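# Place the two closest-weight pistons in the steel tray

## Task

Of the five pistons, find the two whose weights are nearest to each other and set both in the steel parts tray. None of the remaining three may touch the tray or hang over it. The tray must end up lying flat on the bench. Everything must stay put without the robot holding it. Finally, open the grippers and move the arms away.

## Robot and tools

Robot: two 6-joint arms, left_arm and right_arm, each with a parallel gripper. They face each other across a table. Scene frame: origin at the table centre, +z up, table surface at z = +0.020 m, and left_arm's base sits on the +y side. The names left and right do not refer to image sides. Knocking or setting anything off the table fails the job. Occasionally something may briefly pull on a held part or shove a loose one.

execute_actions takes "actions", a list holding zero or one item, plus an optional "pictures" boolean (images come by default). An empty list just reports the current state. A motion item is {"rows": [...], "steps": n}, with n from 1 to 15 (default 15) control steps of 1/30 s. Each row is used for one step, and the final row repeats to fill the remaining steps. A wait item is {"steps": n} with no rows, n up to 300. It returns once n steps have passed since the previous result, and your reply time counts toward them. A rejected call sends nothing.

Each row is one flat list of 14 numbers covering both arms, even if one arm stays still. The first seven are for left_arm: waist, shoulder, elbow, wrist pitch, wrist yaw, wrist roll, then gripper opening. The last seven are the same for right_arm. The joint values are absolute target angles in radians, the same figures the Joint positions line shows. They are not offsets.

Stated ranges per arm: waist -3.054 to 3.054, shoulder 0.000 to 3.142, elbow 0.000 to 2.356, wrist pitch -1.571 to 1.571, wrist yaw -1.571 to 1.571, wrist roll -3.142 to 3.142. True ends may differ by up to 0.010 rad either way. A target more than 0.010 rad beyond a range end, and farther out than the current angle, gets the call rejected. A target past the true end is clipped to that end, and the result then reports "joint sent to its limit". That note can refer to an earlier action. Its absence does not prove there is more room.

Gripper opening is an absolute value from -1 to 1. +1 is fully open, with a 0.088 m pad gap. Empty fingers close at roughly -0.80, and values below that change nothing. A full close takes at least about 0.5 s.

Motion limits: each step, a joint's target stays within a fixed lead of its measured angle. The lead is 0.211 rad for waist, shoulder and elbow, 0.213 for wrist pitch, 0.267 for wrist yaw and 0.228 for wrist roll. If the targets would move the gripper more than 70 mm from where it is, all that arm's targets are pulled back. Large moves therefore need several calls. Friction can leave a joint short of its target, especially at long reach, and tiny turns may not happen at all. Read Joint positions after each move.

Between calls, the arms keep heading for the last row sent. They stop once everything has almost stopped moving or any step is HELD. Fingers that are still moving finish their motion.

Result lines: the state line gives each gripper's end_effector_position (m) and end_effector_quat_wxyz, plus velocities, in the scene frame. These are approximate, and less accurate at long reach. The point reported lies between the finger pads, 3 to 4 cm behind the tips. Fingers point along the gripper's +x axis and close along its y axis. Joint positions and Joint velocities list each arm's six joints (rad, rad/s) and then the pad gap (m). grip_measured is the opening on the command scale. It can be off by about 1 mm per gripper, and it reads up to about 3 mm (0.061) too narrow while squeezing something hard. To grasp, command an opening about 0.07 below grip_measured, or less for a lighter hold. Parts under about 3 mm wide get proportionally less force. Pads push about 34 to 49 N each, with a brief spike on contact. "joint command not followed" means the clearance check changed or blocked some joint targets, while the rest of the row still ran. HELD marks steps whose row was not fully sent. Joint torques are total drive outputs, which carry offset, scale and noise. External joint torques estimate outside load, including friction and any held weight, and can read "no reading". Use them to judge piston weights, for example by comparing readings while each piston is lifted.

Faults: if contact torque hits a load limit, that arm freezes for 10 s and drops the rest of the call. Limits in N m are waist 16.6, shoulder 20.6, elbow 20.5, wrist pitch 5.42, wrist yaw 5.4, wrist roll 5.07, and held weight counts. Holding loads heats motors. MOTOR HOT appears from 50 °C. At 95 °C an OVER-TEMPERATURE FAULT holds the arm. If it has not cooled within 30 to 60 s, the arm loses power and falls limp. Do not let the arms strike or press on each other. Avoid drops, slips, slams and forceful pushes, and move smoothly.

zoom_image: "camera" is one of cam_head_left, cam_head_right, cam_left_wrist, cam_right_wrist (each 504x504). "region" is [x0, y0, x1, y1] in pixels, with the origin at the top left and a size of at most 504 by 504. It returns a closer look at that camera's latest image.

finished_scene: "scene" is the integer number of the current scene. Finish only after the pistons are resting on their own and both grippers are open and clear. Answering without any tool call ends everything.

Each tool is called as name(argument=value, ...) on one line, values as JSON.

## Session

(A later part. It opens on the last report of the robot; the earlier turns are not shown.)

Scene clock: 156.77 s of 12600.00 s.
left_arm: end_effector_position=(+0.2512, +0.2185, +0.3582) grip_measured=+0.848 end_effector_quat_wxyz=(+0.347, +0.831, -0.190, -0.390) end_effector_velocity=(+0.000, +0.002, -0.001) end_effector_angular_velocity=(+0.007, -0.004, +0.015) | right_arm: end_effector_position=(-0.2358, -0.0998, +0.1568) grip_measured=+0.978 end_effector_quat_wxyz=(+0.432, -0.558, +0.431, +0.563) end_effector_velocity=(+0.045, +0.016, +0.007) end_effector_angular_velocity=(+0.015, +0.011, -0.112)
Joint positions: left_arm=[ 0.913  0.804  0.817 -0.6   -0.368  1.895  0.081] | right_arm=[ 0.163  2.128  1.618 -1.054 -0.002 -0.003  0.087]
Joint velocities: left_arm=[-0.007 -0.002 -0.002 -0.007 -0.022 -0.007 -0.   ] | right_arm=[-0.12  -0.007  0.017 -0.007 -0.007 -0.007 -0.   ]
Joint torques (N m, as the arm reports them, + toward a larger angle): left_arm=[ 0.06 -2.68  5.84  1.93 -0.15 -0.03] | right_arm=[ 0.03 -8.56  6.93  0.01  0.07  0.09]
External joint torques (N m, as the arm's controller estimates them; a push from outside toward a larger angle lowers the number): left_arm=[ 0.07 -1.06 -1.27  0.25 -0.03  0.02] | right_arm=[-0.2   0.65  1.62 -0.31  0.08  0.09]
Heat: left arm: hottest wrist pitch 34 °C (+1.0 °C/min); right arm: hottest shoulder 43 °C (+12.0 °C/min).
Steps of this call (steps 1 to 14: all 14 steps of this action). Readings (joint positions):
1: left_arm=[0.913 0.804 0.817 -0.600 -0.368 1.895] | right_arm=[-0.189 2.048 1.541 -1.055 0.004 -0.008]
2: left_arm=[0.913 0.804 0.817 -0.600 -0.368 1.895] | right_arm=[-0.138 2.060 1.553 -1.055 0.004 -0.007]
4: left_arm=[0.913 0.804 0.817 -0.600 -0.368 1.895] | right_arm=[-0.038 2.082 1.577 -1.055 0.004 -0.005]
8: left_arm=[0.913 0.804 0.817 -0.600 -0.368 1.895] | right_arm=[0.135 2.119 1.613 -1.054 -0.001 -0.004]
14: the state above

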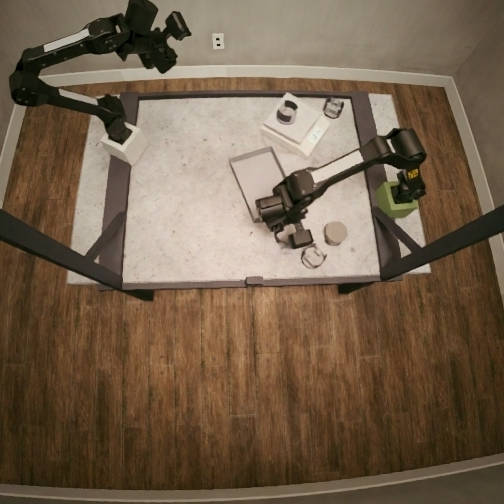

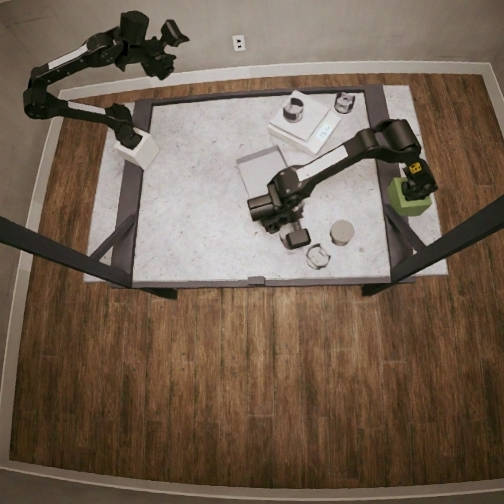

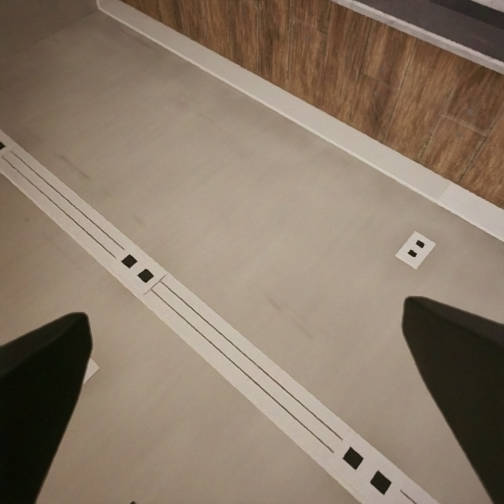

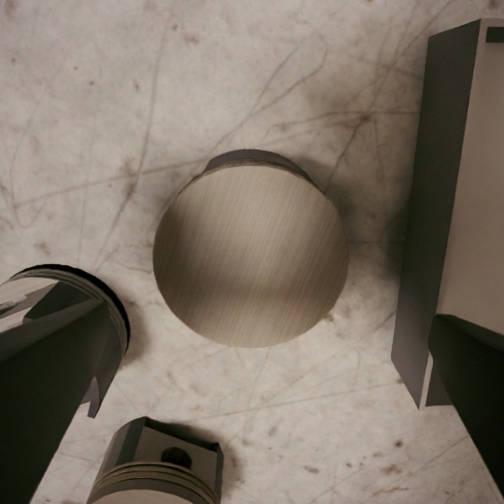

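execute_actions(actions=[{"rows": [[0.913,0.8,0.8,-0.6,-0.368,1.895,0.85,0.168,2.134,1.612,-1.040,0,0.04,1],[0.913,0.8,0.8,-0.6,-0.368,1.895,0.85,0.172,2.142,1.602,-1.022,0,0.08,1],[0.913,0.8,0.8,-0.6,-0.368,1.895,0.85,0.176,2.152,1.590,-1.002,0,0.12,1],[0.913,0.8,0.8,-0.6,-0.368,1.895,0.85,0.179,2.162,1.577,-0.980,0,0.16,1],[0.913,0.8,0.8,-0.6,-0.368,1.895,0.85,0.181,2.172,1.564,-0.958,0,0.20,1],[0.913,0.8,0.8,-0.6,-0.368,1.895,0.85,0.182,2.182,1.551,-0.937,0,0.24,1],[0.913,0.8,0.8,-0.6,-0.368,1.895,0.85,0.182,2.192,1.539,-0.917,0,0.27,1],[0.913,0.8,0.8,-0.6,-0.368,1.895,0.85,0.182,2.202,1.528,-0.899,0,0.30,1],[0.913,0.8,0.8,-0.6,-0.368,1.895,0.85,0.182,2.213,1.519,-0.880,0,0.30,1],[0.913,0.8,0.8,-0.6,-0.368,1.895,0.85,0.182,2.224,1.510,-0.861,0,0.30,1],[0.913,0.8,0.8,-0.6,-0.368,1.895,0.85,0.182,2.235,1.502,-0.842,0,0.30,1],[0.913,0.8,0.8,-0.6,-0.368,1.895,0.85,0.182,2.246,1.494,-0.823,0,0.30,1],[0.913,0.8,0.8,-0.6,-0.368,1.895,0.85,0.182,2.257,1.486,-0.804,0,0.30,1],[0.913,0.8,0.8,-0.6,-0.368,1.895,0.85,0.182,2.267,1.479,-0.787,0,0.30,1],[0.913,0.8,0.8,-0.6,-0.368,1.895,0.85,0.182,2.275,1.473,-0.773,0,0.30,1]], "steps": 15}], pictures=false)

execute_actions(actions=[{"rows": [[0.913,0.8,0.8,-0.6,-0.368,1.895,0.85,0.182,2.281,1.468,-0.763,0,0.30,1],[0.913,0.8,0.8,-0.6,-0.368,1.895,0.85,0.182,2.281,1.468,-0.763,0,0.30,0.92],[0.913,0.8,0.8,-0.6,-0.368,1.895,0.85,0.182,2.281,1.468,-0.763,0,0.30,0.85],[0.913,0.8,0.8,-0.6,-0.368,1.895,0.85,0.182,2.281,1.468,-0.763,0,0.30,0.79],[0.913,0.8,0.8,-0.6,-0.368,1.895,0.85,0.182,2.281,1.468,-0.763,0,0.30,0.74],[0.913,0.8,0.8,-0.6,-0.368,1.895,0.85,0.182,2.281,1.468,-0.763,0,0.30,0.70],[0.913,0.8,0.8,-0.6,-0.368,1.895,0.85,0.182,2.281,1.468,-0.763,0,0.30,0.67],[0.913,0.8,0.8,-0.6,-0.368,1.895,0.85,0.182,2.281,1.468,-0.763,0,0.30,0.64],[0.913,0.8,0.8,-0.6,-0.368,1.895,0.85,0.182,2.281,1.468,-0.763,0,0.30,0.61],[0.913,0.8,0.8,-0.6,-0.368,1.895,0.85,0.182,2.281,1.468,-0.763,0,0.30,0.58],[0.913,0.8,0.8,-0.6,-0.368,1.895,0.85,0.182,2.281,1.468,-0.763,0,0.30,0.55],[0.913,0.8,0.8,-0.6,-0.368,1.895,0.85,0.182,2.281,1.468,-0.763,0,0.30,0.52]], "steps": 14}], pictures=true)

execute_actions(actions=[{"rows": [[0.913,0.8,0.8,-0.6,-0.368,1.895,0.85,0.182,2.272,1.482,-0.775,0,0.30,0.52],[0.913,0.8,0.8,-0.6,-0.368,1.895,0.85,0.182,2.260,1.492,-0.797,0,0.30,0.52],[0.913,0.8,0.8,-0.6,-0.368,1.895,0.85,0.182,2.245,1.503,-0.823,0,0.30,0.52],[0.913,0.8,0.8,-0.6,-0.368,1.895,0.85,0.182,2.228,1.514,-0.851,0,0.30,0.52],[0.913,0.8,0.8,-0.6,-0.368,1.895,0.85,0.182,2.210,1.525,-0.880,0,0.30,0.52],[0.913,0.8,0.8,-0.6,-0.368,1.895,0.85,0.175,2.192,1.534,-0.908,0,0.29,0.52],[0.913,0.8,0.8,-0.6,-0.368,1.895,0.85,0.160,2.173,1.540,-0.934,0,0.27,0.52],[0.913,0.8,0.8,-0.6,-0.368,1.895,0.85,0.135,2.153,1.542,-0.957,0,0.245,0.52],[0.913,0.8,0.8,-0.6,-0.368,1.895,0.85,0.100,2.133,1.541,-0.977,0,0.22,0.52],[0.913,0.8,0.8,-0.6,-0.368,1.895,0.85,0.057,2.113,1.538,-0.995,0,0.195,0.52],[0.913,0.8,0.8,-0.6,-0.368,1.895,0.85,0.008,2.094,1.533,-1.010,0,0.17,0.52],[0.913,0.8,0.8,-0.6,-0.368,1.895,0.85,-0.045,2.076,1.527,-1.022,0,0.145,0.52],[0.913,0.8,0.8,-0.6,-0.368,1.895,0.85,-0.10,2.060,1.522,-1.033,0,0.12,0.52],[0.913,0.8,0.8,-0.6,-0.368,1.895,0.85,-0.155,2.046,1.518,-1.041,0,0.095,0.52],[0.913,0.8,0.8,-0.6,-0.368,1.895,0.85,-0.21,2.036,1.517,-1.046,0,0.07,0.52]], "steps": 15}], pictures=false)

execute_actions(actions=[{"rows": [[0.913,0.8,0.8,-0.6,-0.368,1.895,0.85,-0.265,2.032,1.518,-1.047,0,0.045,0.52],[0.913,0.8,0.8,-0.6,-0.368,1.895,0.85,-0.32,2.030,1.518,-1.047,0,0.02,0.52],[0.913,0.8,0.8,-0.6,-0.368,1.895,0.85,-0.375,2.030,1.518,-1.047,0,-0.005,0.52],[0.913,0.8,0.8,-0.6,-0.368,1.895,0.85,-0.43,2.030,1.518,-1.047,0,-0.03,0.52],[0.913,0.8,0.8,-0.6,-0.368,1.895,0.85,-0.485,2.030,1.518,-1.047,0,-0.055,0.52],[0.913,0.8,0.8,-0.6,-0.368,1.895,0.85,-0.54,2.030,1.518,-1.047,0,-0.08,0.52],[0.913,0.8,0.8,-0.6,-0.368,1.895,0.85,-0.595,2.030,1.518,-1.047,0,-0.105,0.52],[0.913,0.8,0.8,-0.6,-0.368,1.895,0.85,-0.65,2.032,1.519,-1.047,0,-0.13,0.52],[0.913,0.8,0.8,-0.6,-0.368,1.895,0.85,-0.705,2.038,1.523,-1.048,0,-0.155,0.52],[0.913,0.8,0.8,-0.6,-0.368,1.895,0.85,-0.76,2.048,1.538,-1.053,0,-0.18,0.52],[0.913,0.8,0.8,-0.6,-0.368,1.895,0.85,-0.812,2.065,1.562,-1.060,0,-0.205,0.52],[0.913,0.8,0.8,-0.6,-0.368,1.895,0.85,-0.86,2.090,1.597,-1.071,0,-0.225,0.52],[0.913,0.8,0.8,-0.6,-0.368,1.895,0.85,-0.90,2.120,1.640,-1.083,0,-0.24,0.52],[0.913,0.8,0.8,-0.6,-0.368,1.895,0.85,-0.932,2.152,1.686,-1.097,0,-0.25,0.52],[0.913,0.8,0.8,-0.6,-0.368,1.895,0.85,-0.954,2.184,1.732,-1.111,0,-0.25,0.52]], "steps": 15}], pictures=false)

execute_actions(actions=[{"rows": [[0.913,0.8,0.8,-0.6,-0.368,1.895,0.85,-0.967,2.214,1.775,-1.124,0,-0.25,0.52],[0.913,0.8,0.8,-0.6,-0.368,1.895,0.85,-0.972,2.240,1.812,-1.135,0,-0.25,0.52],[0.913,0.8,0.8,-0.6,-0.368,1.895,0.85,-0.972,2.260,1.842,-1.144,0,-0.25,0.52],[0.913,0.8,0.8,-0.6,-0.368,1.895,0.85,-0.972,2.274,1.862,-1.150,0,-0.25,0.52],[0.913,0.8,0.8,-0.6,-0.368,1.895,0.85,-0.972,2.282,1.870,-1.151,0,-0.25,0.52],[0.913,0.8,0.8,-0.6,-0.368,1.895,0.85,-0.972,2.285,1.868,-1.146,0,-0.25,0.52],[0.913,0.8,0.8,-0.6,-0.368,1.895,0.85,-0.972,2.287,1.860,-1.136,0,-0.25,0.52],[0.913,0.8,0.8,-0.6,-0.368,1.895,0.85,-0.972,2.290,1.850,-1.125,0,-0.25,0.52],[0.913,0.8,0.8,-0.6,-0.368,1.895,0.85,-0.972,2.293,1.840,-1.114,0,-0.25,0.52],[0.913,0.8,0.8,-0.6,-0.368,1.895,0.85,-0.972,2.296,1.830,-1.104,0,-0.25,0.52],[0.913,0.8,0.8,-0.6,-0.368,1.895,0.85,-0.972,2.299,1.821,-1.094,0,-0.25,0.52],[0.913,0.8,0.8,-0.6,-0.368,1.895,0.85,-0.972,2.301,1.813,-1.085,0,-0.25,0.52],[0.913,0.8,0.8,-0.6,-0.368,1.895,0.85,-0.972,2.303,1.806,-1.077,0,-0.25,0.52],[0.913,0.8,0.8,-0.6,-0.368,1.895,0.85,-0.972,2.305,1.800,-1.071,0,-0.25,0.52],[0.913,0.8,0.8,-0.6,-0.368,1.895,0.85,-0.972,2.306,1.796,-1.066,0,-0.25,0.52]], "steps": 15}], pictures=false)

execute_actions(actions=[{"rows": [[0.913,0.8,0.8,-0.6,-0.368,1.895,0.85,-0.972,2.306,1.796,-1.066,0,-0.25,0.52]], "steps": 5}], pictures=true)

zoom_image(camera="cam_head_left", region=[250, 60, 360, 170])

Scene clock: 191.33 s of 12600.00 s.
left_arm: end_effector_position=(+0.2512, +0.2185, +0.3582) grip_measured=+0.848 end_effector_quat_wxyz=(+0.347, +0.831, -0.190, -0.390) end_effector_velocity=(-0.000, +0.001, +0.001) end_effector_angular_velocity=(-0.001, +0.001, +0.007) | right_arm: end_effector_position=(-0.2430, -0.1001, +0.0827) grip_measured=+0.978 end_effector_quat_wxyz=(+0.504, -0.494, +0.505, +0.497) end_effector_velocity=(+0.002, -0.007, -0.159) end_effector_angular_velocity=(-0.019, +0.003, -0.083)
Joint positions: left_arm=[ 0.913  0.804  0.817 -0.6   -0.368  1.895  0.081] | right_arm=[ 0.181  2.246  1.495 -0.817 -0.002  0.292  0.087]
Joint velocities: left_arm=[-0.002 -0.002  0.002 -0.007 -0.007 -0.007 -0.   ] | right_arm=[-0.002  0.286 -0.222  0.491 -0.007  0.081 -0.   ]
Joint torques (N m, as the arm reports them, + toward a larger angle): left_arm=[ 0.06 -2.68  5.83  1.93 -0.15 -0.03] | right_arm=[ 0.11 -9.13  4.4   0.3   0.08  0.12]
External joint torques (N m, as the arm's controller estimates them; a push from outside toward a larger angle lowers the number): left_arm=[ 0.06 -1.05 -1.25  0.27 -0.03  0.02] | right_arm=[ 0.16  0.65 -0.61 -0.04  0.07  0.12]
Heat: left arm: hottest wrist pitch 35 °C (+1.0 °C/min); right arm: hottest shoulder 42 °C (+4.0 °C/min).
Steps of this call (steps 1 to 15: the robot went on to your last target; steps 16 to 90: nothing new was sent; then 31.07 s passed at rest; steps 91 to 105: all 15 steps of this action). Readings (joint positions):
91: left_arm=[0.913 0.804 0.817 -0.600 -0.368 1.895] | right_arm=[0.157 2.128 1.620 -1.054 -0.002 0.007]
92: left_arm=[0.913 0.804 0.817 -0.600 -0.368 1.895] | right_arm=[0.159 2.129 1.618 -1.048 -0.002 0.027]
94: left_arm=[0.913 0.804 0.817 -0.600 -0.368 1.895] | right_arm=[0.165 2.134 1.608 -1.018 -0.002 0.083]
98: left_arm=[0.913 0.804 0.817 -0.600 -0.368 1.895] | right_arm=[0.179 2.166 1.567 -0.946 -0.002 0.219]
105: the state above

Scene clock: 191.80 s of 12600.00 s.
left_arm: end_effector_position=(+0.2512, +0.2185, +0.3582) grip_measured=+0.848 end_effector_quat_wxyz=(+0.347, +0.831, -0.190, -0.390) end_effector_velocity=(-0.004, +0.001, -0.004) end_effector_angular_velocity=(+0.014, +0.016, -0.010) | right_arm: end_effector_position=(-0.2435, -0.1001, +0.0681) grip_measured=+0.559 end_effector_quat_wxyz=(+0.506, -0.491, +0.506, +0.497) end_effector_velocity=(-0.000, +0.001, +0.000) end_effector_angular_velocity=(+0.005, +0.009, +0.005)
Joint positions: left_arm=[ 0.913  0.804  0.817 -0.6   -0.368  1.895  0.081] | right_arm=[ 0.181  2.273  1.475 -0.767 -0.004  0.297  0.066]
Joint velocities: left_arm=[-0.007 -0.002 -0.002 -0.022  0.007 -0.007 -0.   ] | right_arm=[-0.002 -0.002 -0.002  0.007 -0.007 -0.007 -0.021]
Joint torques (N m, as the arm reports them, + toward a larger angle): left_arm=[ 0.06 -2.69  5.84  1.93 -0.15 -0.03] | right_arm=[ 0.04 -8.66  4.01  0.32  0.15  0.1 ]
External joint torques (N m, as the arm's controller estimates them; a push from outside toward a larger angle lowers the number): left_arm=[ 0.08 -1.08 -1.22  0.28 -0.04  0.02] | right_arm=[ 0.04  0.76 -0.77 -0.02  0.14  0.1 ]
Heat: left arm: hottest wrist pitch 35 °C (+1.0 °C/min); right arm: hottest shoulder 42 °C (+4.0 °C/min).
Steps of this call (steps 1 to 14: all 14 steps of this action). Readings (joint positions):
1: left_arm=[0.913 0.804 0.817 -0.600 -0.368 1.895] | right_arm=[0.181 2.256 1.488 -0.801 -0.002 0.293]
2: left_arm=[0.913 0.804 0.817 -0.600 -0.368 1.895] | right_arm=[0.181 2.263 1.483 -0.790 -0.002 0.295]
4: left_arm=[0.913 0.804 0.817 -0.600 -0.368 1.895] | right_arm=[0.181 2.272 1.476 -0.779 -0.005 0.297]
8: left_arm=[0.913 0.804 0.817 -0.600 -0.368 1.895] | right_arm=[0.181 2.272 1.475 -0.768 -0.005 0.297]
14: the state above

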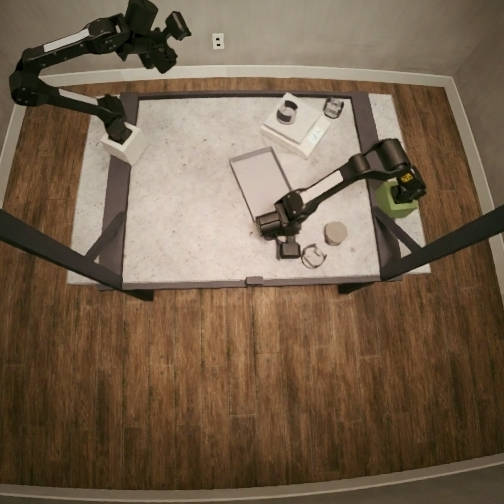

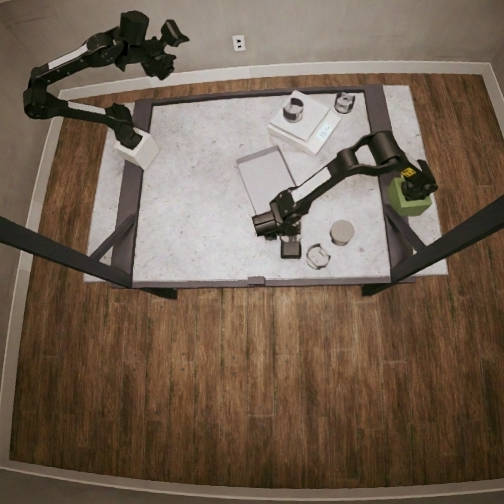

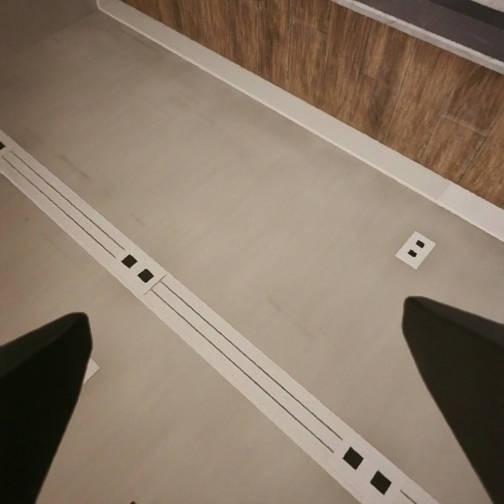

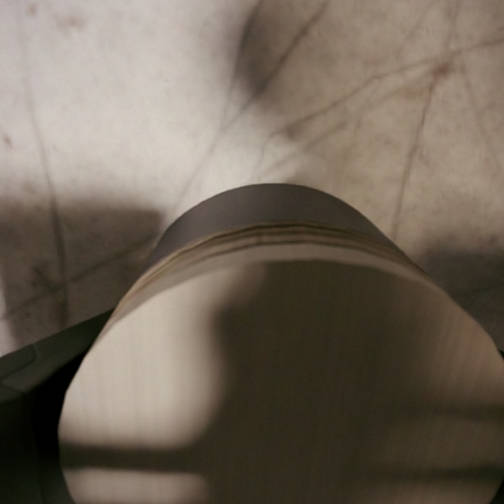

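Scene clock: 192.30 s of 12600.00 s.
left_arm: end_effector_position=(+0.2512, +0.2185, +0.3582) grip_measured=+0.848 end_effector_quat_wxyz=(+0.347, +0.831, -0.190, -0.390) end_effector_velocity=(-0.002, +0.002, -0.004) end_effector_angular_velocity=(+0.014, +0.016, -0.005) | right_arm: end_effector_position=(-0.1494, -0.1026, +0.1488) grip_measured=+0.529 end_effector_quat_wxyz=(+0.522, -0.475, +0.526, +0.474) end_effector_velocity=(+0.591, -0.013, +0.145) end_effector_angular_velocity=(+0.107, +0.014, -0.899)
Joint positions: left_arm=[ 0.913  0.804  0.817 -0.6   -0.368  1.895  0.081] | right_arm=[-0.052  2.088  1.522 -1.009 -0.004  0.139  0.065]
Joint velocities: left_arm=[-0.002 -0.002 -0.002 -0.022  0.007 -0.007 -0.   ] | right_arm=[-1.521 -0.398 -0.007 -0.286 -0.007 -0.623 -0.   ]
Joint torques (N m, as the arm reports them, + toward a larger angle): left_arm=[ 0.07 -2.69  5.84  1.93 -0.15 -0.03] | right_arm=[ -0.51 -10.35   5.08  -0.36   0.13  -0.1 ]
External joint torques (N m, as the arm's controller estimates them; a push from outside toward a larger angle lowers the number): left_arm=[ 0.07 -1.1  -1.18  0.29 -0.03  0.02] | right_arm=[-0.2  -2.51  0.95 -0.49  0.09 -0.11]
Heat: left arm: hottest wrist pitch 35 °C (+1.0 °C/min); right arm: hottest shoulder 42 °C (+4.0 °C/min).
Steps of this call (steps 1 to 15: all 15 steps of this action). Readings (joint positions):
1: left_arm=[0.913 0.804 0.817 -0.600 -0.368 1.895] | right_arm=[0.181 2.273 1.475 -0.767 -0.004 0.297]
2: left_arm=[0.913 0.804 0.817 -0.600 -0.368 1.895] | right_arm=[0.181 2.273 1.476 -0.769 -0.004 0.297]
4: left_arm=[0.913 0.804 0.817 -0.600 -0.368 1.895] | right_arm=[0.181 2.271 1.485 -0.801 -0.004 0.297]
8: left_arm=[0.913 0.804 0.817 -0.600 -0.368 1.895] | right_arm=[0.176 2.230 1.505 -0.898 -0.004 0.280]
15: the state above

Scene clock: 192.80 s of 12600.00 s.
left_arm: end_effector_position=(+0.2512, +0.2185, +0.3582) grip_measured=+0.848 end_effector_quat_wxyz=(+0.347, +0.831, -0.190, -0.390) end_effector_velocity=(-0.000, +0.004, -0.004) end_effector_angular_velocity=(+0.011, +0.010, +0.022) | right_arm: end_effector_position=(+0.1364, -0.1963, +0.1630) grip_measured=+0.529 end_effector_quat_wxyz=(+0.613, -0.349, +0.616, +0.351) end_effector_velocity=(+0.560, -0.215, +0.006) end_effector_angular_velocity=(+0.074, -0.056, -0.938)
Joint positions: left_arm=[ 0.913  0.804  0.817 -0.6   -0.368  1.895  0.081] | right_arm=[-0.835  2.111  1.617 -1.08  -0.004 -0.208  0.065]
Joint velocities: left_arm=[-0.007 -0.002 -0.002 -0.022 -0.022 -0.022 -0.   ] | right_arm=[-1.399  0.759  1.209 -0.359 -0.007 -0.462 -0.   ]
Joint torques (N m, as the arm reports them, + toward a larger angle): left_arm=[ 0.07 -2.69  5.84  1.93 -0.15 -0.03] | right_arm=[-0.07 -8.33  7.25 -0.04  0.11 -0.09]
External joint torques (N m, as the arm's controller estimates them; a push from outside toward a larger angle lowers the number): left_arm=[ 0.07 -1.1  -1.19  0.29 -0.03  0.02] | right_arm=[-0.28  0.27  2.47 -0.45  0.15 -0.08]
Heat: left arm: hottest wrist pitch 35 °C (+1.0 °C/min); right arm: hottest shoulder 43 °C (+5.1 °C/min).
Steps of this call (steps 1 to 15: all 15 steps of this action). Readings (joint positions):
1: left_arm=[0.913 0.804 0.817 -0.600 -0.368 1.895] | right_arm=[-0.104 2.077 1.522 -1.018 -0.004 0.117]
2: left_arm=[0.913 0.804 0.817 -0.600 -0.368 1.895] | right_arm=[-0.156 2.069 1.522 -1.023 -0.004 0.094]
4: left_arm=[0.913 0.804 0.817 -0.600 -0.368 1.895] | right_arm=[-0.262 2.060 1.522 -1.030 -0.004 0.045]
8: left_arm=[0.913 0.804 0.817 -0.600 -0.368 1.895] | right_arm=[-0.474 2.056 1.522 -1.037 -0.004 -0.054]
15: the state above

Scene clock: 193.30 s of 12600.00 s.
left_arm: end_effector_position=(+0.2512, +0.2185, +0.3582) grip_measured=+0.848 end_effector_quat_wxyz=(+0.347, +0.831, -0.190, -0.390) end_effector_velocity=(-0.002, +0.002, -0.004) end_effector_angular_velocity=(+0.014, +0.016, -0.005) | right_arm: end_effector_position=(+0.2058, -0.2101, +0.1360) grip_measured=+0.529 end_effector_quat_wxyz=(+0.631, -0.321, +0.630, +0.319) end_effector_velocity=(-0.007, -0.006, -0.069) end_effector_angular_velocity=(-0.018, +0.033, +0.005)
Joint positions: left_arm=[ 0.913  0.804  0.817 -0.6   -0.368  1.895  0.081] | right_arm=[-0.97   2.298  1.813 -1.085  0.003 -0.247  0.065]
Joint velocities: left_arm=[-0.002 -0.002 -0.002 -0.022  0.007 -0.007 -0.   ] | right_arm=[-0.002  0.066 -0.168  0.198 -0.007 -0.007 -0.   ]
Joint torques (N m, as the arm reports them, + toward a larger angle): left_arm=[ 0.06 -2.68  5.83  1.94 -0.15 -0.04] | right_arm=[ -0.12 -10.15   5.2    0.24  -0.14  -0.09]
External joint torques (N m, as the arm's controller estimates them; a push from outside toward a larger angle lowers the number): left_arm=[ 0.08 -1.08 -1.22  0.28 -0.04  0.01] | right_arm=[-0.12  0.06 -0.19 -0.1  -0.12 -0.1 ]
Heat: left arm: hottest wrist pitch 35 °C (+1.0 °C/min); right arm: hottest shoulder 43 °C (+5.0 °C/min).
Steps of this call (steps 1 to 15: all 15 steps of this action). Readings (joint positions):
1: left_arm=[0.913 0.804 0.817 -0.600 -0.368 1.895] | right_arm=[-0.879 2.139 1.660 -1.090 -0.003 -0.220]
2: left_arm=[0.913 0.804 0.817 -0.600 -0.368 1.895] | right_arm=[-0.917 2.168 1.704 -1.099 -0.001 -0.228]
4: left_arm=[0.913 0.804 0.817 -0.600 -0.368 1.895] | right_arm=[-0.969 2.219 1.779 -1.118 0.003 -0.237]
8: left_arm=[0.913 0.804 0.817 -0.600 -0.368 1.895] | right_arm=[-0.986 2.271 1.834 -1.133 0.003 -0.245]
15: the state above

Scene clock: 193.47 s of 12600.00 s.
left_arm: end_effector_position=(+0.2512, +0.2185, +0.3582) grip_measured=+0.848 end_effector_quat_wxyz=(+0.347, +0.831, -0.190, -0.390) end_effector_velocity=(+0.001, +0.002, -0.001) end_effector_angular_velocity=(+0.004, +0.003, +0.012) | right_arm: end_effector_position=(+0.2054, -0.2102, +0.1334) grip_measured=+0.529 end_effector_quat_wxyz=(+0.631, -0.321, +0.630, +0.319) end_effector_velocity=(-0.000, -0.003, -0.004) end_effector_angular_velocity=(-0.010, +0.001, +0.005)
Joint positions: left_arm=[ 0.913  0.804  0.817 -0.6   -0.368  1.895  0.081] | right_arm=[-0.97   2.299  1.805 -1.076  0.003 -0.247  0.065]
Joint velocities: left_arm=[ 0.002 -0.002 -0.002 -0.007 -0.007 -0.007 -0.   ] | right_arm=[-0.002  0.002 -0.012  0.007  0.007 -0.007 -0.   ]
Joint torques (N m, as the arm reports them, + toward a larger angle): left_arm=[ 0.06 -2.69  5.84  1.93 -0.15 -0.03] | right_arm=[-0.15 -9.75  4.71  0.55 -0.1  -0.1 ]
External joint torques (N m, as the arm's controller estimates them; a push from outside toward a larger angle lowers the number): left_arm=[ 0.03 -1.09 -1.21  0.27 -0.03  0.02] | right_arm=[-0.13  0.41 -0.63  0.21 -0.09 -0.09]
Heat: left arm: hottest wrist pitch 35 °C (+1.0 °C/min); right arm: hottest shoulder 43 °C (+5.0 °C/min).
Steps of this call (steps 1 to 5: all 5 steps of this action). Readings (joint positions):
1: left_arm=[0.913 0.804 0.817 -0.600 -0.368 1.895] | right_arm=[-0.970 2.299 1.809 -1.081 0.003 -0.247]
2: left_arm=[0.913 0.804 0.817 -0.600 -0.368 1.895] | right_arm=[-0.970 2.299 1.807 -1.079 0.003 -0.247]
4: left_arm=[0.913 0.804 0.817 -0.600 -0.368 1.895] | right_arm=[-0.970 2.299 1.805 -1.076 0.003 -0.247]
5: the state above

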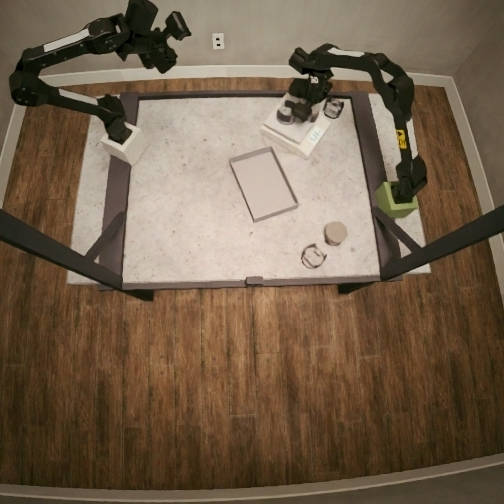

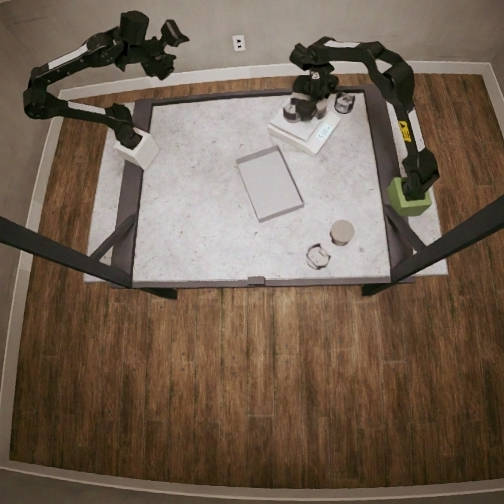

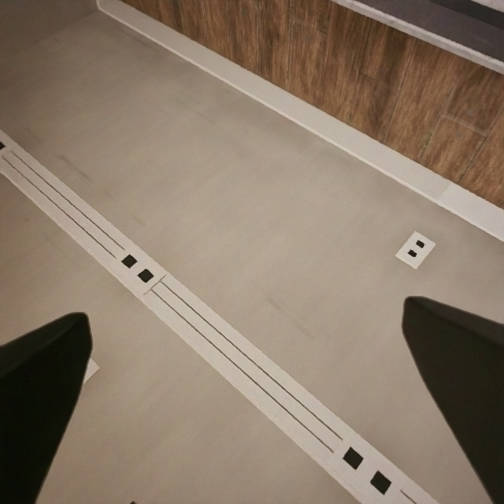

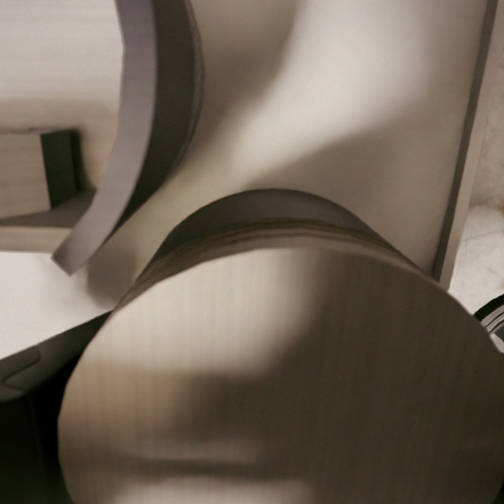

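Region (250, 60, 360, 170) of cam_head_left's 504x504 image, scaled by 4.582, with more detail than that image has.

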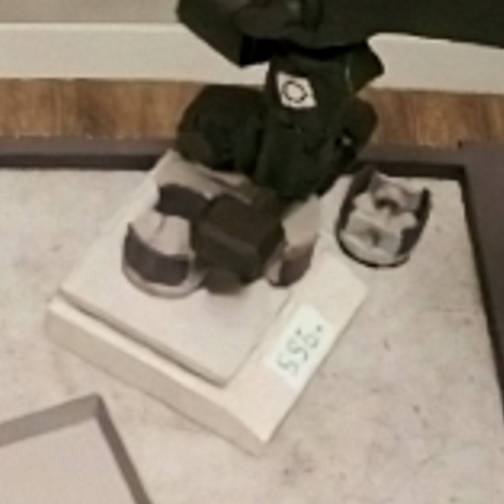

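execute_actions(actions=[{"rows": [[0.913,0.8,0.8,-0.6,-0.368,1.895,0.85,-0.970,2.302,1.802,-1.074,0,-0.25,0.54],[0.913,0.8,0.8,-0.6,-0.368,1.895,0.85,-0.970,2.300,1.805,-1.077,0,-0.25,0.57],[0.913,0.8,0.8,-0.6,-0.368,1.895,0.85,-0.970,2.300,1.805,-1.077,0,-0.25,0.61],[0.913,0.8,0.8,-0.6,-0.368,1.895,0.85,-0.970,2.300,1.805,-1.077,0,-0.25,0.68],[0.913,0.8,0.8,-0.6,-0.368,1.895,0.85,-0.970,2.300,1.805,-1.077,0,-0.25,0.78],[0.913,0.8,0.8,-0.6,-0.368,1.895,0.85,-0.970,2.300,1.805,-1.077,0,-0.25,0.9],[0.913,0.8,0.8,-0.6,-0.368,1.895,0.85,-0.970,2.300,1.805,-1.077,0,-0.25,1]], "steps": 8}], pictures=false)

execute_actions(actions=[{"rows": [[0.913,0.8,0.8,-0.6,-0.368,1.895,0.85,-0.970,2.288,1.814,-1.088,0,-0.25,1],[0.913,0.8,0.8,-0.6,-0.368,1.895,0.85,-0.970,2.266,1.808,-1.100,0,-0.25,1],[0.913,0.8,0.8,-0.6,-0.368,1.895,0.85,-0.970,2.238,1.789,-1.108,0,-0.25,1],[0.913,0.8,0.8,-0.6,-0.368,1.895,0.85,-0.970,2.205,1.757,-1.110,0,-0.25,1],[0.913,0.8,0.8,-0.6,-0.368,1.895,0.85,-0.970,2.170,1.720,-1.109,0,-0.25,1],[0.913,0.8,0.8,-0.6,-0.368,1.895,0.85,-0.970,2.134,1.680,-1.105,0,-0.25,1],[0.913,0.8,0.8,-0.6,-0.368,1.895,0.85,-0.970,2.098,1.635,-1.097,0,-0.25,1],[0.913,0.8,0.8,-0.6,-0.368,1.895,0.85,-0.970,2.060,1.588,-1.089,0,-0.25,1],[0.913,0.8,0.8,-0.6,-0.368,1.895,0.85,-0.970,2.024,1.542,-1.081,0,-0.25,1],[0.913,0.8,0.8,-0.6,-0.368,1.895,0.85,-0.970,1.990,1.498,-1.073,0,-0.25,1],[0.913,0.8,0.8,-0.6,-0.368,1.895,0.85,-0.970,1.958,1.458,-1.066,0,-0.25,1],[0.913,0.8,0.8,-0.6,-0.368,1.895,0.85,-0.970,1.930,1.424,-1.060,0,-0.25,1],[0.913,0.8,0.8,-0.6,-0.368,1.895,0.85,-0.970,1.908,1.398,-1.055,0,-0.25,1],[0.913,0.8,0.8,-0.6,-0.368,1.895,0.85,-0.970,1.895,1.385,-1.052,0,-0.25,1]], "steps": 15}], pictures=false)

execute_actions(actions=[{"rows": [[0.913,0.8,0.8,-0.6,-0.368,1.895,0.85,-0.970,1.895,1.385,-1.052,0,-0.25,1]], "steps": 4}], pictures=true)

execute_actions(actions=[{"rows": [[0.913,0.8,0.8,-0.6,-0.368,1.895,0.85,-0.99,1.919,1.404,-1.056,0,-0.24,1],[0.913,0.8,0.8,-0.6,-0.368,1.895,0.85,-1.02,1.940,1.431,-1.061,0,-0.22,1],[0.913,0.8,0.8,-0.6,-0.368,1.895,0.85,-1.06,1.973,1.472,-1.069,0,-0.195,1],[0.913,0.8,0.8,-0.6,-0.368,1.895,0.85,-1.10,2.012,1.522,-1.079,0,-0.17,1],[0.913,0.8,0.8,-0.6,-0.368,1.895,0.85,-1.14,2.056,1.577,-1.089,0,-0.14,1],[0.913,0.8,0.8,-0.6,-0.368,1.895,0.85,-1.175,2.099,1.631,-1.100,0,-0.11,1],[0.913,0.8,0.8,-0.6,-0.368,1.895,0.85,-1.205,2.142,1.686,-1.111,0,-0.08,1],[0.913,0.8,0.8,-0.6,-0.368,1.895,0.85,-1.228,2.182,1.736,-1.121,0,-0.055,1],[0.913,0.8,0.8,-0.6,-0.368,1.895,0.85,-1.243,2.214,1.777,-1.129,0,-0.03,1],[0.913,0.8,0.8,-0.6,-0.368,1.895,0.85,-1.252,2.239,1.809,-1.135,0,-0.015,1],[0.913,0.8,0.8,-0.6,-0.368,1.895,0.85,-1.256,2.257,1.831,-1.139,0,0,1],[0.913,0.8,0.8,-0.6,-0.368,1.895,0.85,-1.256,2.268,1.845,-1.142,0,0,1]], "steps": 15}], pictures=false)

execute_actions(actions=[{"rows": [[0.913,0.8,0.8,-0.6,-0.368,1.895,0.85,-1.256,2.268,1.845,-1.142,0,0,1]], "steps": 5}], pictures=true)

Scene clock: 200.40 s of 12600.00 s.
left_arm: end_effector_position=(+0.2512, +0.2185, +0.3582) grip_measured=+0.848 end_effector_quat_wxyz=(+0.347, +0.831, -0.190, -0.390) end_effector_velocity=(-0.001, +0.003, -0.002) end_effector_angular_velocity=(+0.013, +0.007, +0.007) | right_arm: end_effector_position=(+0.2036, -0.2090, +0.1332) grip_measured=+0.847 end_effector_quat_wxyz=(+0.629, -0.319, +0.631, +0.322) end_effector_velocity=(-0.027, +0.019, +0.000) end_effector_angular_velocity=(+0.016, +0.061, +0.063)
Joint positions: left_arm=[ 0.913  0.804  0.817 -0.6   -0.368  1.895  0.081] | right_arm=[-0.968  2.299  1.804 -1.078 -0.005 -0.247  0.081]
Joint velocities: left_arm=[-0.002 -0.002  0.002 -0.022 -0.007 -0.007  0.   ] | right_arm=[ 0.056 -0.002 -0.002 -0.037 -0.051 -0.007  0.076]
Joint torques (N m, as the arm reports them, + toward a larger angle): left_arm=[ 0.06 -2.68  5.84  1.93 -0.15 -0.03] | right_arm=[ -0.48 -10.51   5.83   0.16   0.19  -0.1 ]
External joint torques (N m, as the arm's controller estimates them; a push from outside toward a larger angle lowers the number): left_arm=[ 0.07 -1.08 -1.19  0.29 -0.04  0.02] | right_arm=[-0.48 -0.33  0.37 -0.23  0.2  -0.1 ]
Heat: left arm: hottest wrist pitch 35 °C (+1.0 °C/min); right arm: hottest shoulder 43 °C (+4.1 °C/min).
Steps of this call (steps 1 to 15: the robot went on to your last target; steps 16 to 90: nothing new was sent; then 3.67 s passed at rest; steps 91 to 98: all 8 steps of this action). Readings (joint positions):
91: left_arm=[0.913 0.804 0.817 -0.600 -0.368 1.895] | right_arm=[-0.970 2.299 1.804 -1.075 0.003 -0.247]
92: left_arm=[0.913 0.804 0.817 -0.600 -0.368 1.895] | right_arm=[-0.970 2.299 1.804 -1.075 0.003 -0.247]
94: left_arm=[0.913 0.804 0.817 -0.600 -0.368 1.895] | right_arm=[-0.970 2.299 1.804 -1.075 0.003 -0.247]
98: the state above

Scene clock: 200.90 s of 12600.00 s.
left_arm: end_effector_position=(+0.2512, +0.2185, +0.3582) grip_measured=+0.848 end_effector_quat_wxyz=(+0.347, +0.831, -0.190, -0.390) end_effector_velocity=(-0.000, +0.002, -0.001) end_effector_angular_velocity=(+0.004, +0.003, +0.007) | right_arm: end_effector_position=(+0.1415, -0.2608, +0.1814) grip_measured=+0.977 end_effector_quat_wxyz=(+0.630, -0.319, +0.630, +0.323) end_effector_velocity=(-0.110, -0.092, +0.015) end_effector_angular_velocity=(-0.043, +0.063, +0.020)
Joint positions: left_arm=[ 0.913  0.804  0.817 -0.6   -0.368  1.895  0.081] | right_arm=[-0.968  1.937  1.436 -1.068 -0.005 -0.248  0.087]
Joint velocities: left_arm=[-0.002 -0.002 -0.002 -0.007 -0.007 -0.007 -0.   ] | right_arm=[-0.002 -0.481 -0.608  0.051 -0.007 -0.022  0.   ]
Joint torques (N m, as the arm reports them, + toward a larger angle): left_arm=[ 0.07 -2.68  5.83  1.93 -0.15 -0.03] | right_arm=[-0.15 -8.68  5.3   0.65  0.16 -0.08]
External joint torques (N m, as the arm's controller estimates them; a push from outside toward a larger angle lowers the number): left_arm=[ 0.07 -1.08 -1.25  0.27 -0.03  0.02] | right_arm=[-0.1  -1.58 -0.01 -0.02  0.17 -0.09]
Heat: left arm: hottest wrist pitch 35 °C (+1.0 °C/min); right arm: hottest shoulder 44 °C (+5.0 °C/min).
Steps of this call (steps 1 to 15: all 15 steps of this action). Readings (joint positions):
1: left_arm=[0.913 0.804 0.817 -0.600 -0.368 1.895] | right_arm=[-0.966 2.299 1.804 -1.080 -0.006 -0.248]
2: left_arm=[0.913 0.804 0.817 -0.600 -0.368 1.895] | right_arm=[-0.964 2.298 1.804 -1.081 -0.006 -0.248]
4: left_arm=[0.913 0.804 0.817 -0.600 -0.368 1.895] | right_arm=[-0.965 2.280 1.792 -1.090 -0.005 -0.248]
8: left_arm=[0.913 0.804 0.817 -0.600 -0.368 1.895] | right_arm=[-0.968 2.162 1.684 -1.098 -0.005 -0.248]
15: the state above

Scene clock: 201.03 s of 12600.00 s.
left_arm: end_effector_position=(+0.2512, +0.2185, +0.3582) grip_measured=+0.848 end_effector_quat_wxyz=(+0.347, +0.831, -0.190, -0.390) end_effector_velocity=(+0.002, +0.001, +0.001) end_effector_angular_velocity=(-0.010, -0.002, +0.012) | right_arm: end_effector_position=(+0.1362, -0.2651, +0.1810) grip_measured=+0.977 end_effector_quat_wxyz=(+0.630, -0.319, +0.630, +0.323) end_effector_velocity=(-0.021, -0.018, -0.008) end_effector_angular_velocity=(-0.024, +0.040, +0.020)
Joint positions: left_arm=[ 0.913  0.804  0.817 -0.6   -0.368  1.895  0.081] | right_arm=[-0.968  1.912  1.4   -1.058 -0.005 -0.248  0.087]
Joint velocities: left_arm=[ 0.002 -0.002 -0.002  0.007 -0.007 -0.007  0.   ] | right_arm=[-0.002 -0.056 -0.11   0.007 -0.007 -0.022 -0.   ]
Joint torques (N m, as the arm reports them, + toward a larger angle): left_arm=[ 0.07 -2.68  5.83  1.93 -0.15 -0.03] | right_arm=[-0.14 -9.73  4.83  0.31  0.16 -0.08]
External joint torques (N m, as the arm's controller estimates them; a push from outside toward a larger angle lowers the number): left_arm=[ 0.06 -1.07 -1.27  0.25 -0.03  0.02] | right_arm=[-0.17 -2.06 -0.42 -0.04  0.18 -0.08]
Heat: left arm: hottest wrist pitch 35 °C (+1.0 °C/min); right arm: hottest shoulder 44 °C (+5.0 °C/min).
Steps of this call (steps 1 to 4: all 4 steps of this action). Readings (joint positions):
1: left_arm=[0.913 0.804 0.817 -0.600 -0.368 1.895] | right_arm=[-0.968 1.925 1.420 -1.065 -0.005 -0.248]
2: left_arm=[0.913 0.804 0.817 -0.600 -0.368 1.895] | right_arm=[-0.968 1.918 1.411 -1.062 -0.005 -0.248]
4: the state above

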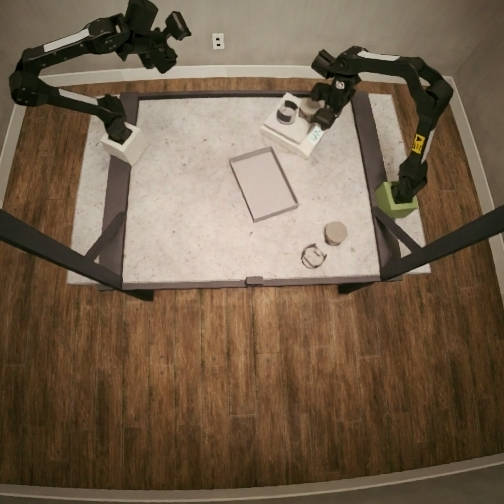

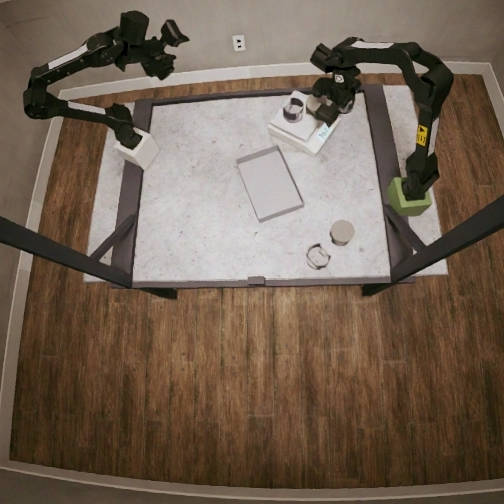

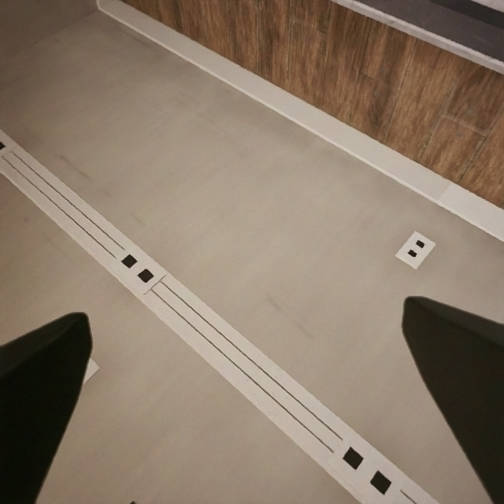

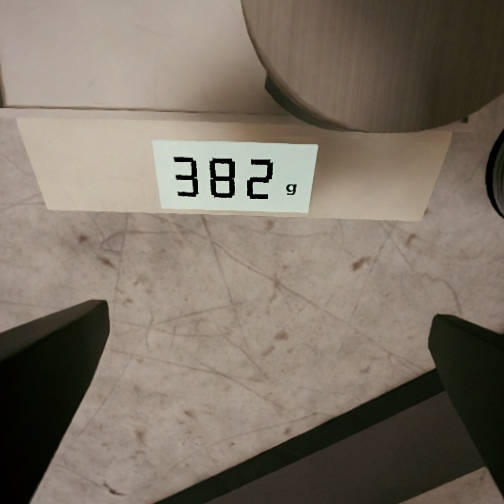

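Scene clock: 201.53 s of 12600.00 s.
left_arm: end_effector_position=(+0.2512, +0.2185, +0.3582) grip_measured=+0.848 end_effector_quat_wxyz=(+0.347, +0.831, -0.190, -0.390) end_effector_velocity=(-0.000, +0.002, -0.004) end_effector_angular_velocity=(+0.017, -0.004, -0.000) | right_arm: end_effector_position=(+0.2664, -0.3231, +0.1563) grip_measured=+0.978 end_effector_quat_wxyz=(+0.693, -0.144, +0.692, +0.144) end_effector_velocity=(+0.015, +0.006, -0.037) end_effector_angular_velocity=(-0.039, +0.113, -0.112)
Joint positions: left_arm=[ 0.913  0.804  0.817 -0.6   -0.368  1.895  0.081] | right_arm=[-1.266  2.25   1.814 -1.133 -0.001 -0.013  0.087]
Joint velocities: left_arm=[-0.002 -0.002 -0.007 -0.007 -0.007  0.007 -0.   ] | right_arm=[-0.002  0.208  0.198 -0.11  -0.007  0.11  -0.   ]
Joint torques (N m, as the arm reports them, + toward a larger angle): left_arm=[ 0.06 -2.68  5.84  1.93 -0.15 -0.03] | right_arm=[  0.86 -10.19   7.46  -0.18   0.01   0.09]
External joint torques (N m, as the arm's controller estimates them; a push from outside toward a larger angle lowers the number): left_arm=[ 0.06 -1.1  -1.2   0.27 -0.03  0.02] | right_arm=[-0.15  0.46  1.59 -0.45  0.11  0.1 ]
Heat: left arm: hottest wrist pitch 35 °C (+1.0 °C/min); right arm: hottest shoulder 44 °C (+5.1 °C/min).
Steps of this call (steps 1 to 15: all 15 steps of this action). Readings (joint positions):
1: left_arm=[0.913 0.804 0.817 -0.600 -0.368 1.895] | right_arm=[-0.969 1.912 1.399 -1.057 -0.005 -0.248]
2: left_arm=[0.913 0.804 0.817 -0.600 -0.368 1.895] | right_arm=[-0.975 1.915 1.402 -1.057 -0.005 -0.243]
4: left_arm=[0.913 0.804 0.817 -0.600 -0.368 1.895] | right_arm=[-1.009 1.943 1.438 -1.069 -0.005 -0.215]
8: left_arm=[0.913 0.804 0.817 -0.600 -0.368 1.895] | right_arm=[-1.145 2.080 1.614 -1.093 -0.005 -0.119]
15: the state above

Scene clock: 201.70 s of 12600.00 s.
left_arm: end_effector_position=(+0.2512, +0.2185, +0.3582) grip_measured=+0.848 end_effector_quat_wxyz=(+0.347, +0.831, -0.190, -0.390) end_effector_velocity=(-0.000, +0.002, -0.001) end_effector_angular_velocity=(+0.013, -0.005, -0.000) | right_arm: end_effector_position=(+0.2676, -0.3184, +0.1568) grip_measured=+0.978 end_effector_quat_wxyz=(+0.694, -0.144, +0.691, +0.145) end_effector_velocity=(+0.008, +0.015, +0.017) end_effector_angular_velocity=(+0.025, -0.040, +0.000)
Joint positions: left_arm=[ 0.913  0.804  0.817 -0.6   -0.368  1.895  0.081] | right_arm=[-1.257  2.259  1.831 -1.138 -0.001 -0.005  0.087]
Joint velocities: left_arm=[-0.002 -0.002 -0.002 -0.007 -0.007  0.007  0.   ] | right_arm=[ 0.022 -0.002  0.066 -0.022 -0.007  0.022  0.   ]
Joint torques (N m, as the arm reports them, + toward a larger angle): left_arm=[ 0.06 -2.69  5.83  1.93 -0.15 -0.03] | right_arm=[ 0.   -9.42  6.98 -0.15  0.01  0.11]
External joint torques (N m, as the arm's controller estimates them; a push from outside toward a larger angle lowers the number): left_arm=[ 0.07 -1.1  -1.19  0.29 -0.04  0.02] | right_arm=[ 0.29  0.42  1.69 -0.46  0.    0.1 ]
Heat: left arm: hottest wrist pitch 35 °C (+1.0 °C/min); right arm: hottest shoulder 44 °C (+5.0 °C/min).
Steps of this call (steps 1 to 5: all 5 steps of this action). Readings (joint positions):
1: left_arm=[0.913 0.804 0.817 -0.600 -0.368 1.895] | right_arm=[-1.264 2.255 1.819 -1.136 -0.001 -0.010]
2: left_arm=[0.913 0.804 0.817 -0.600 -0.368 1.895] | right_arm=[-1.262 2.258 1.823 -1.137 -0.001 -0.008]
4: left_arm=[0.913 0.804 0.817 -0.600 -0.368 1.895] | right_arm=[-1.258 2.259 1.829 -1.138 -0.001 -0.005]
5: the state above

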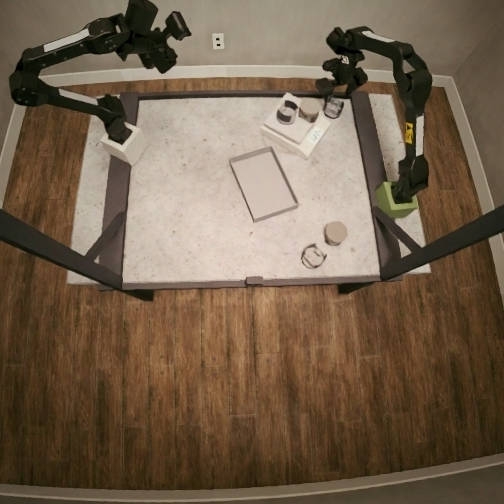

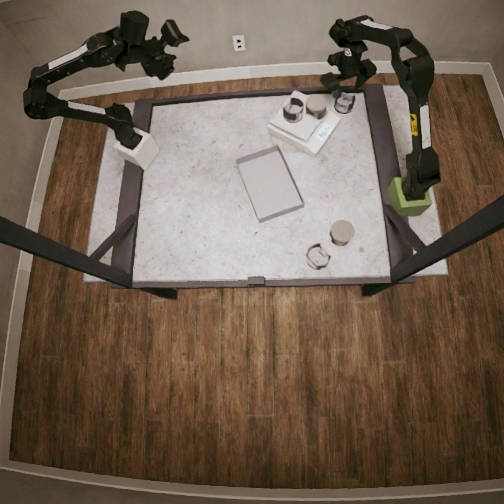

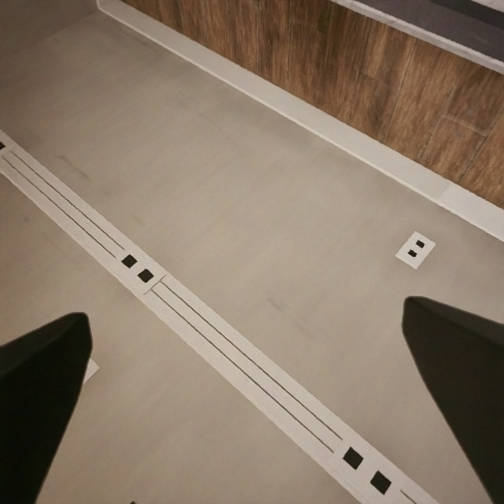

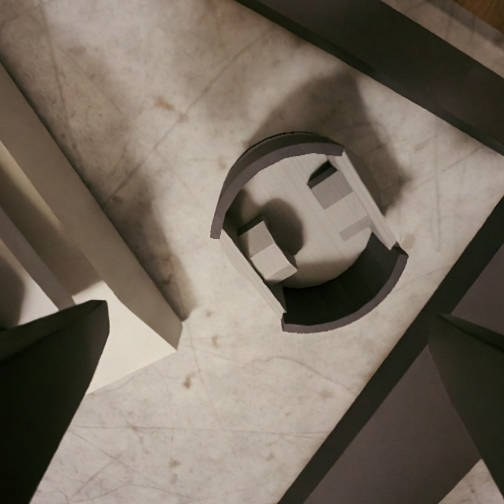

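zoom_image(camera="cam_head_left", region=[255, 80, 355, 170])

zoom_image(camera="cam_head_right", region=[300, 110, 345, 155])

Region (255, 80, 355, 170) of cam_head_left's 504x504 image, scaled by 5.040, with more detail than that image has; it fills the top 454 rows of this view, and the rest is white.

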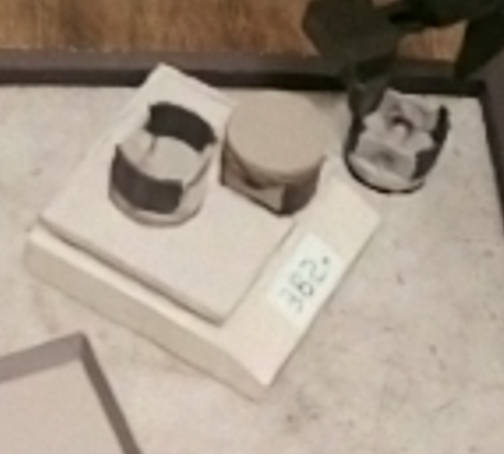

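Region (300, 110, 345, 155) of cam_head_right's 504x504 image, scaled by 11.200, with more detail than that image has.

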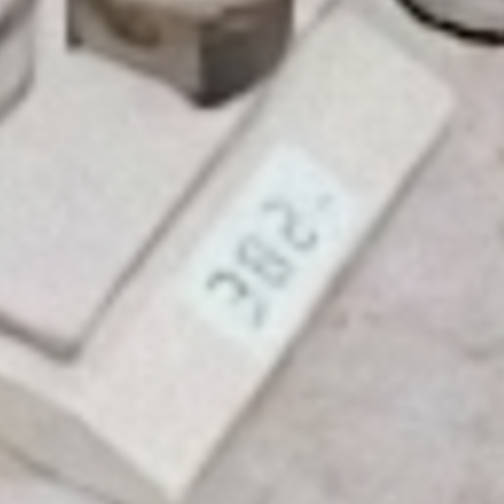

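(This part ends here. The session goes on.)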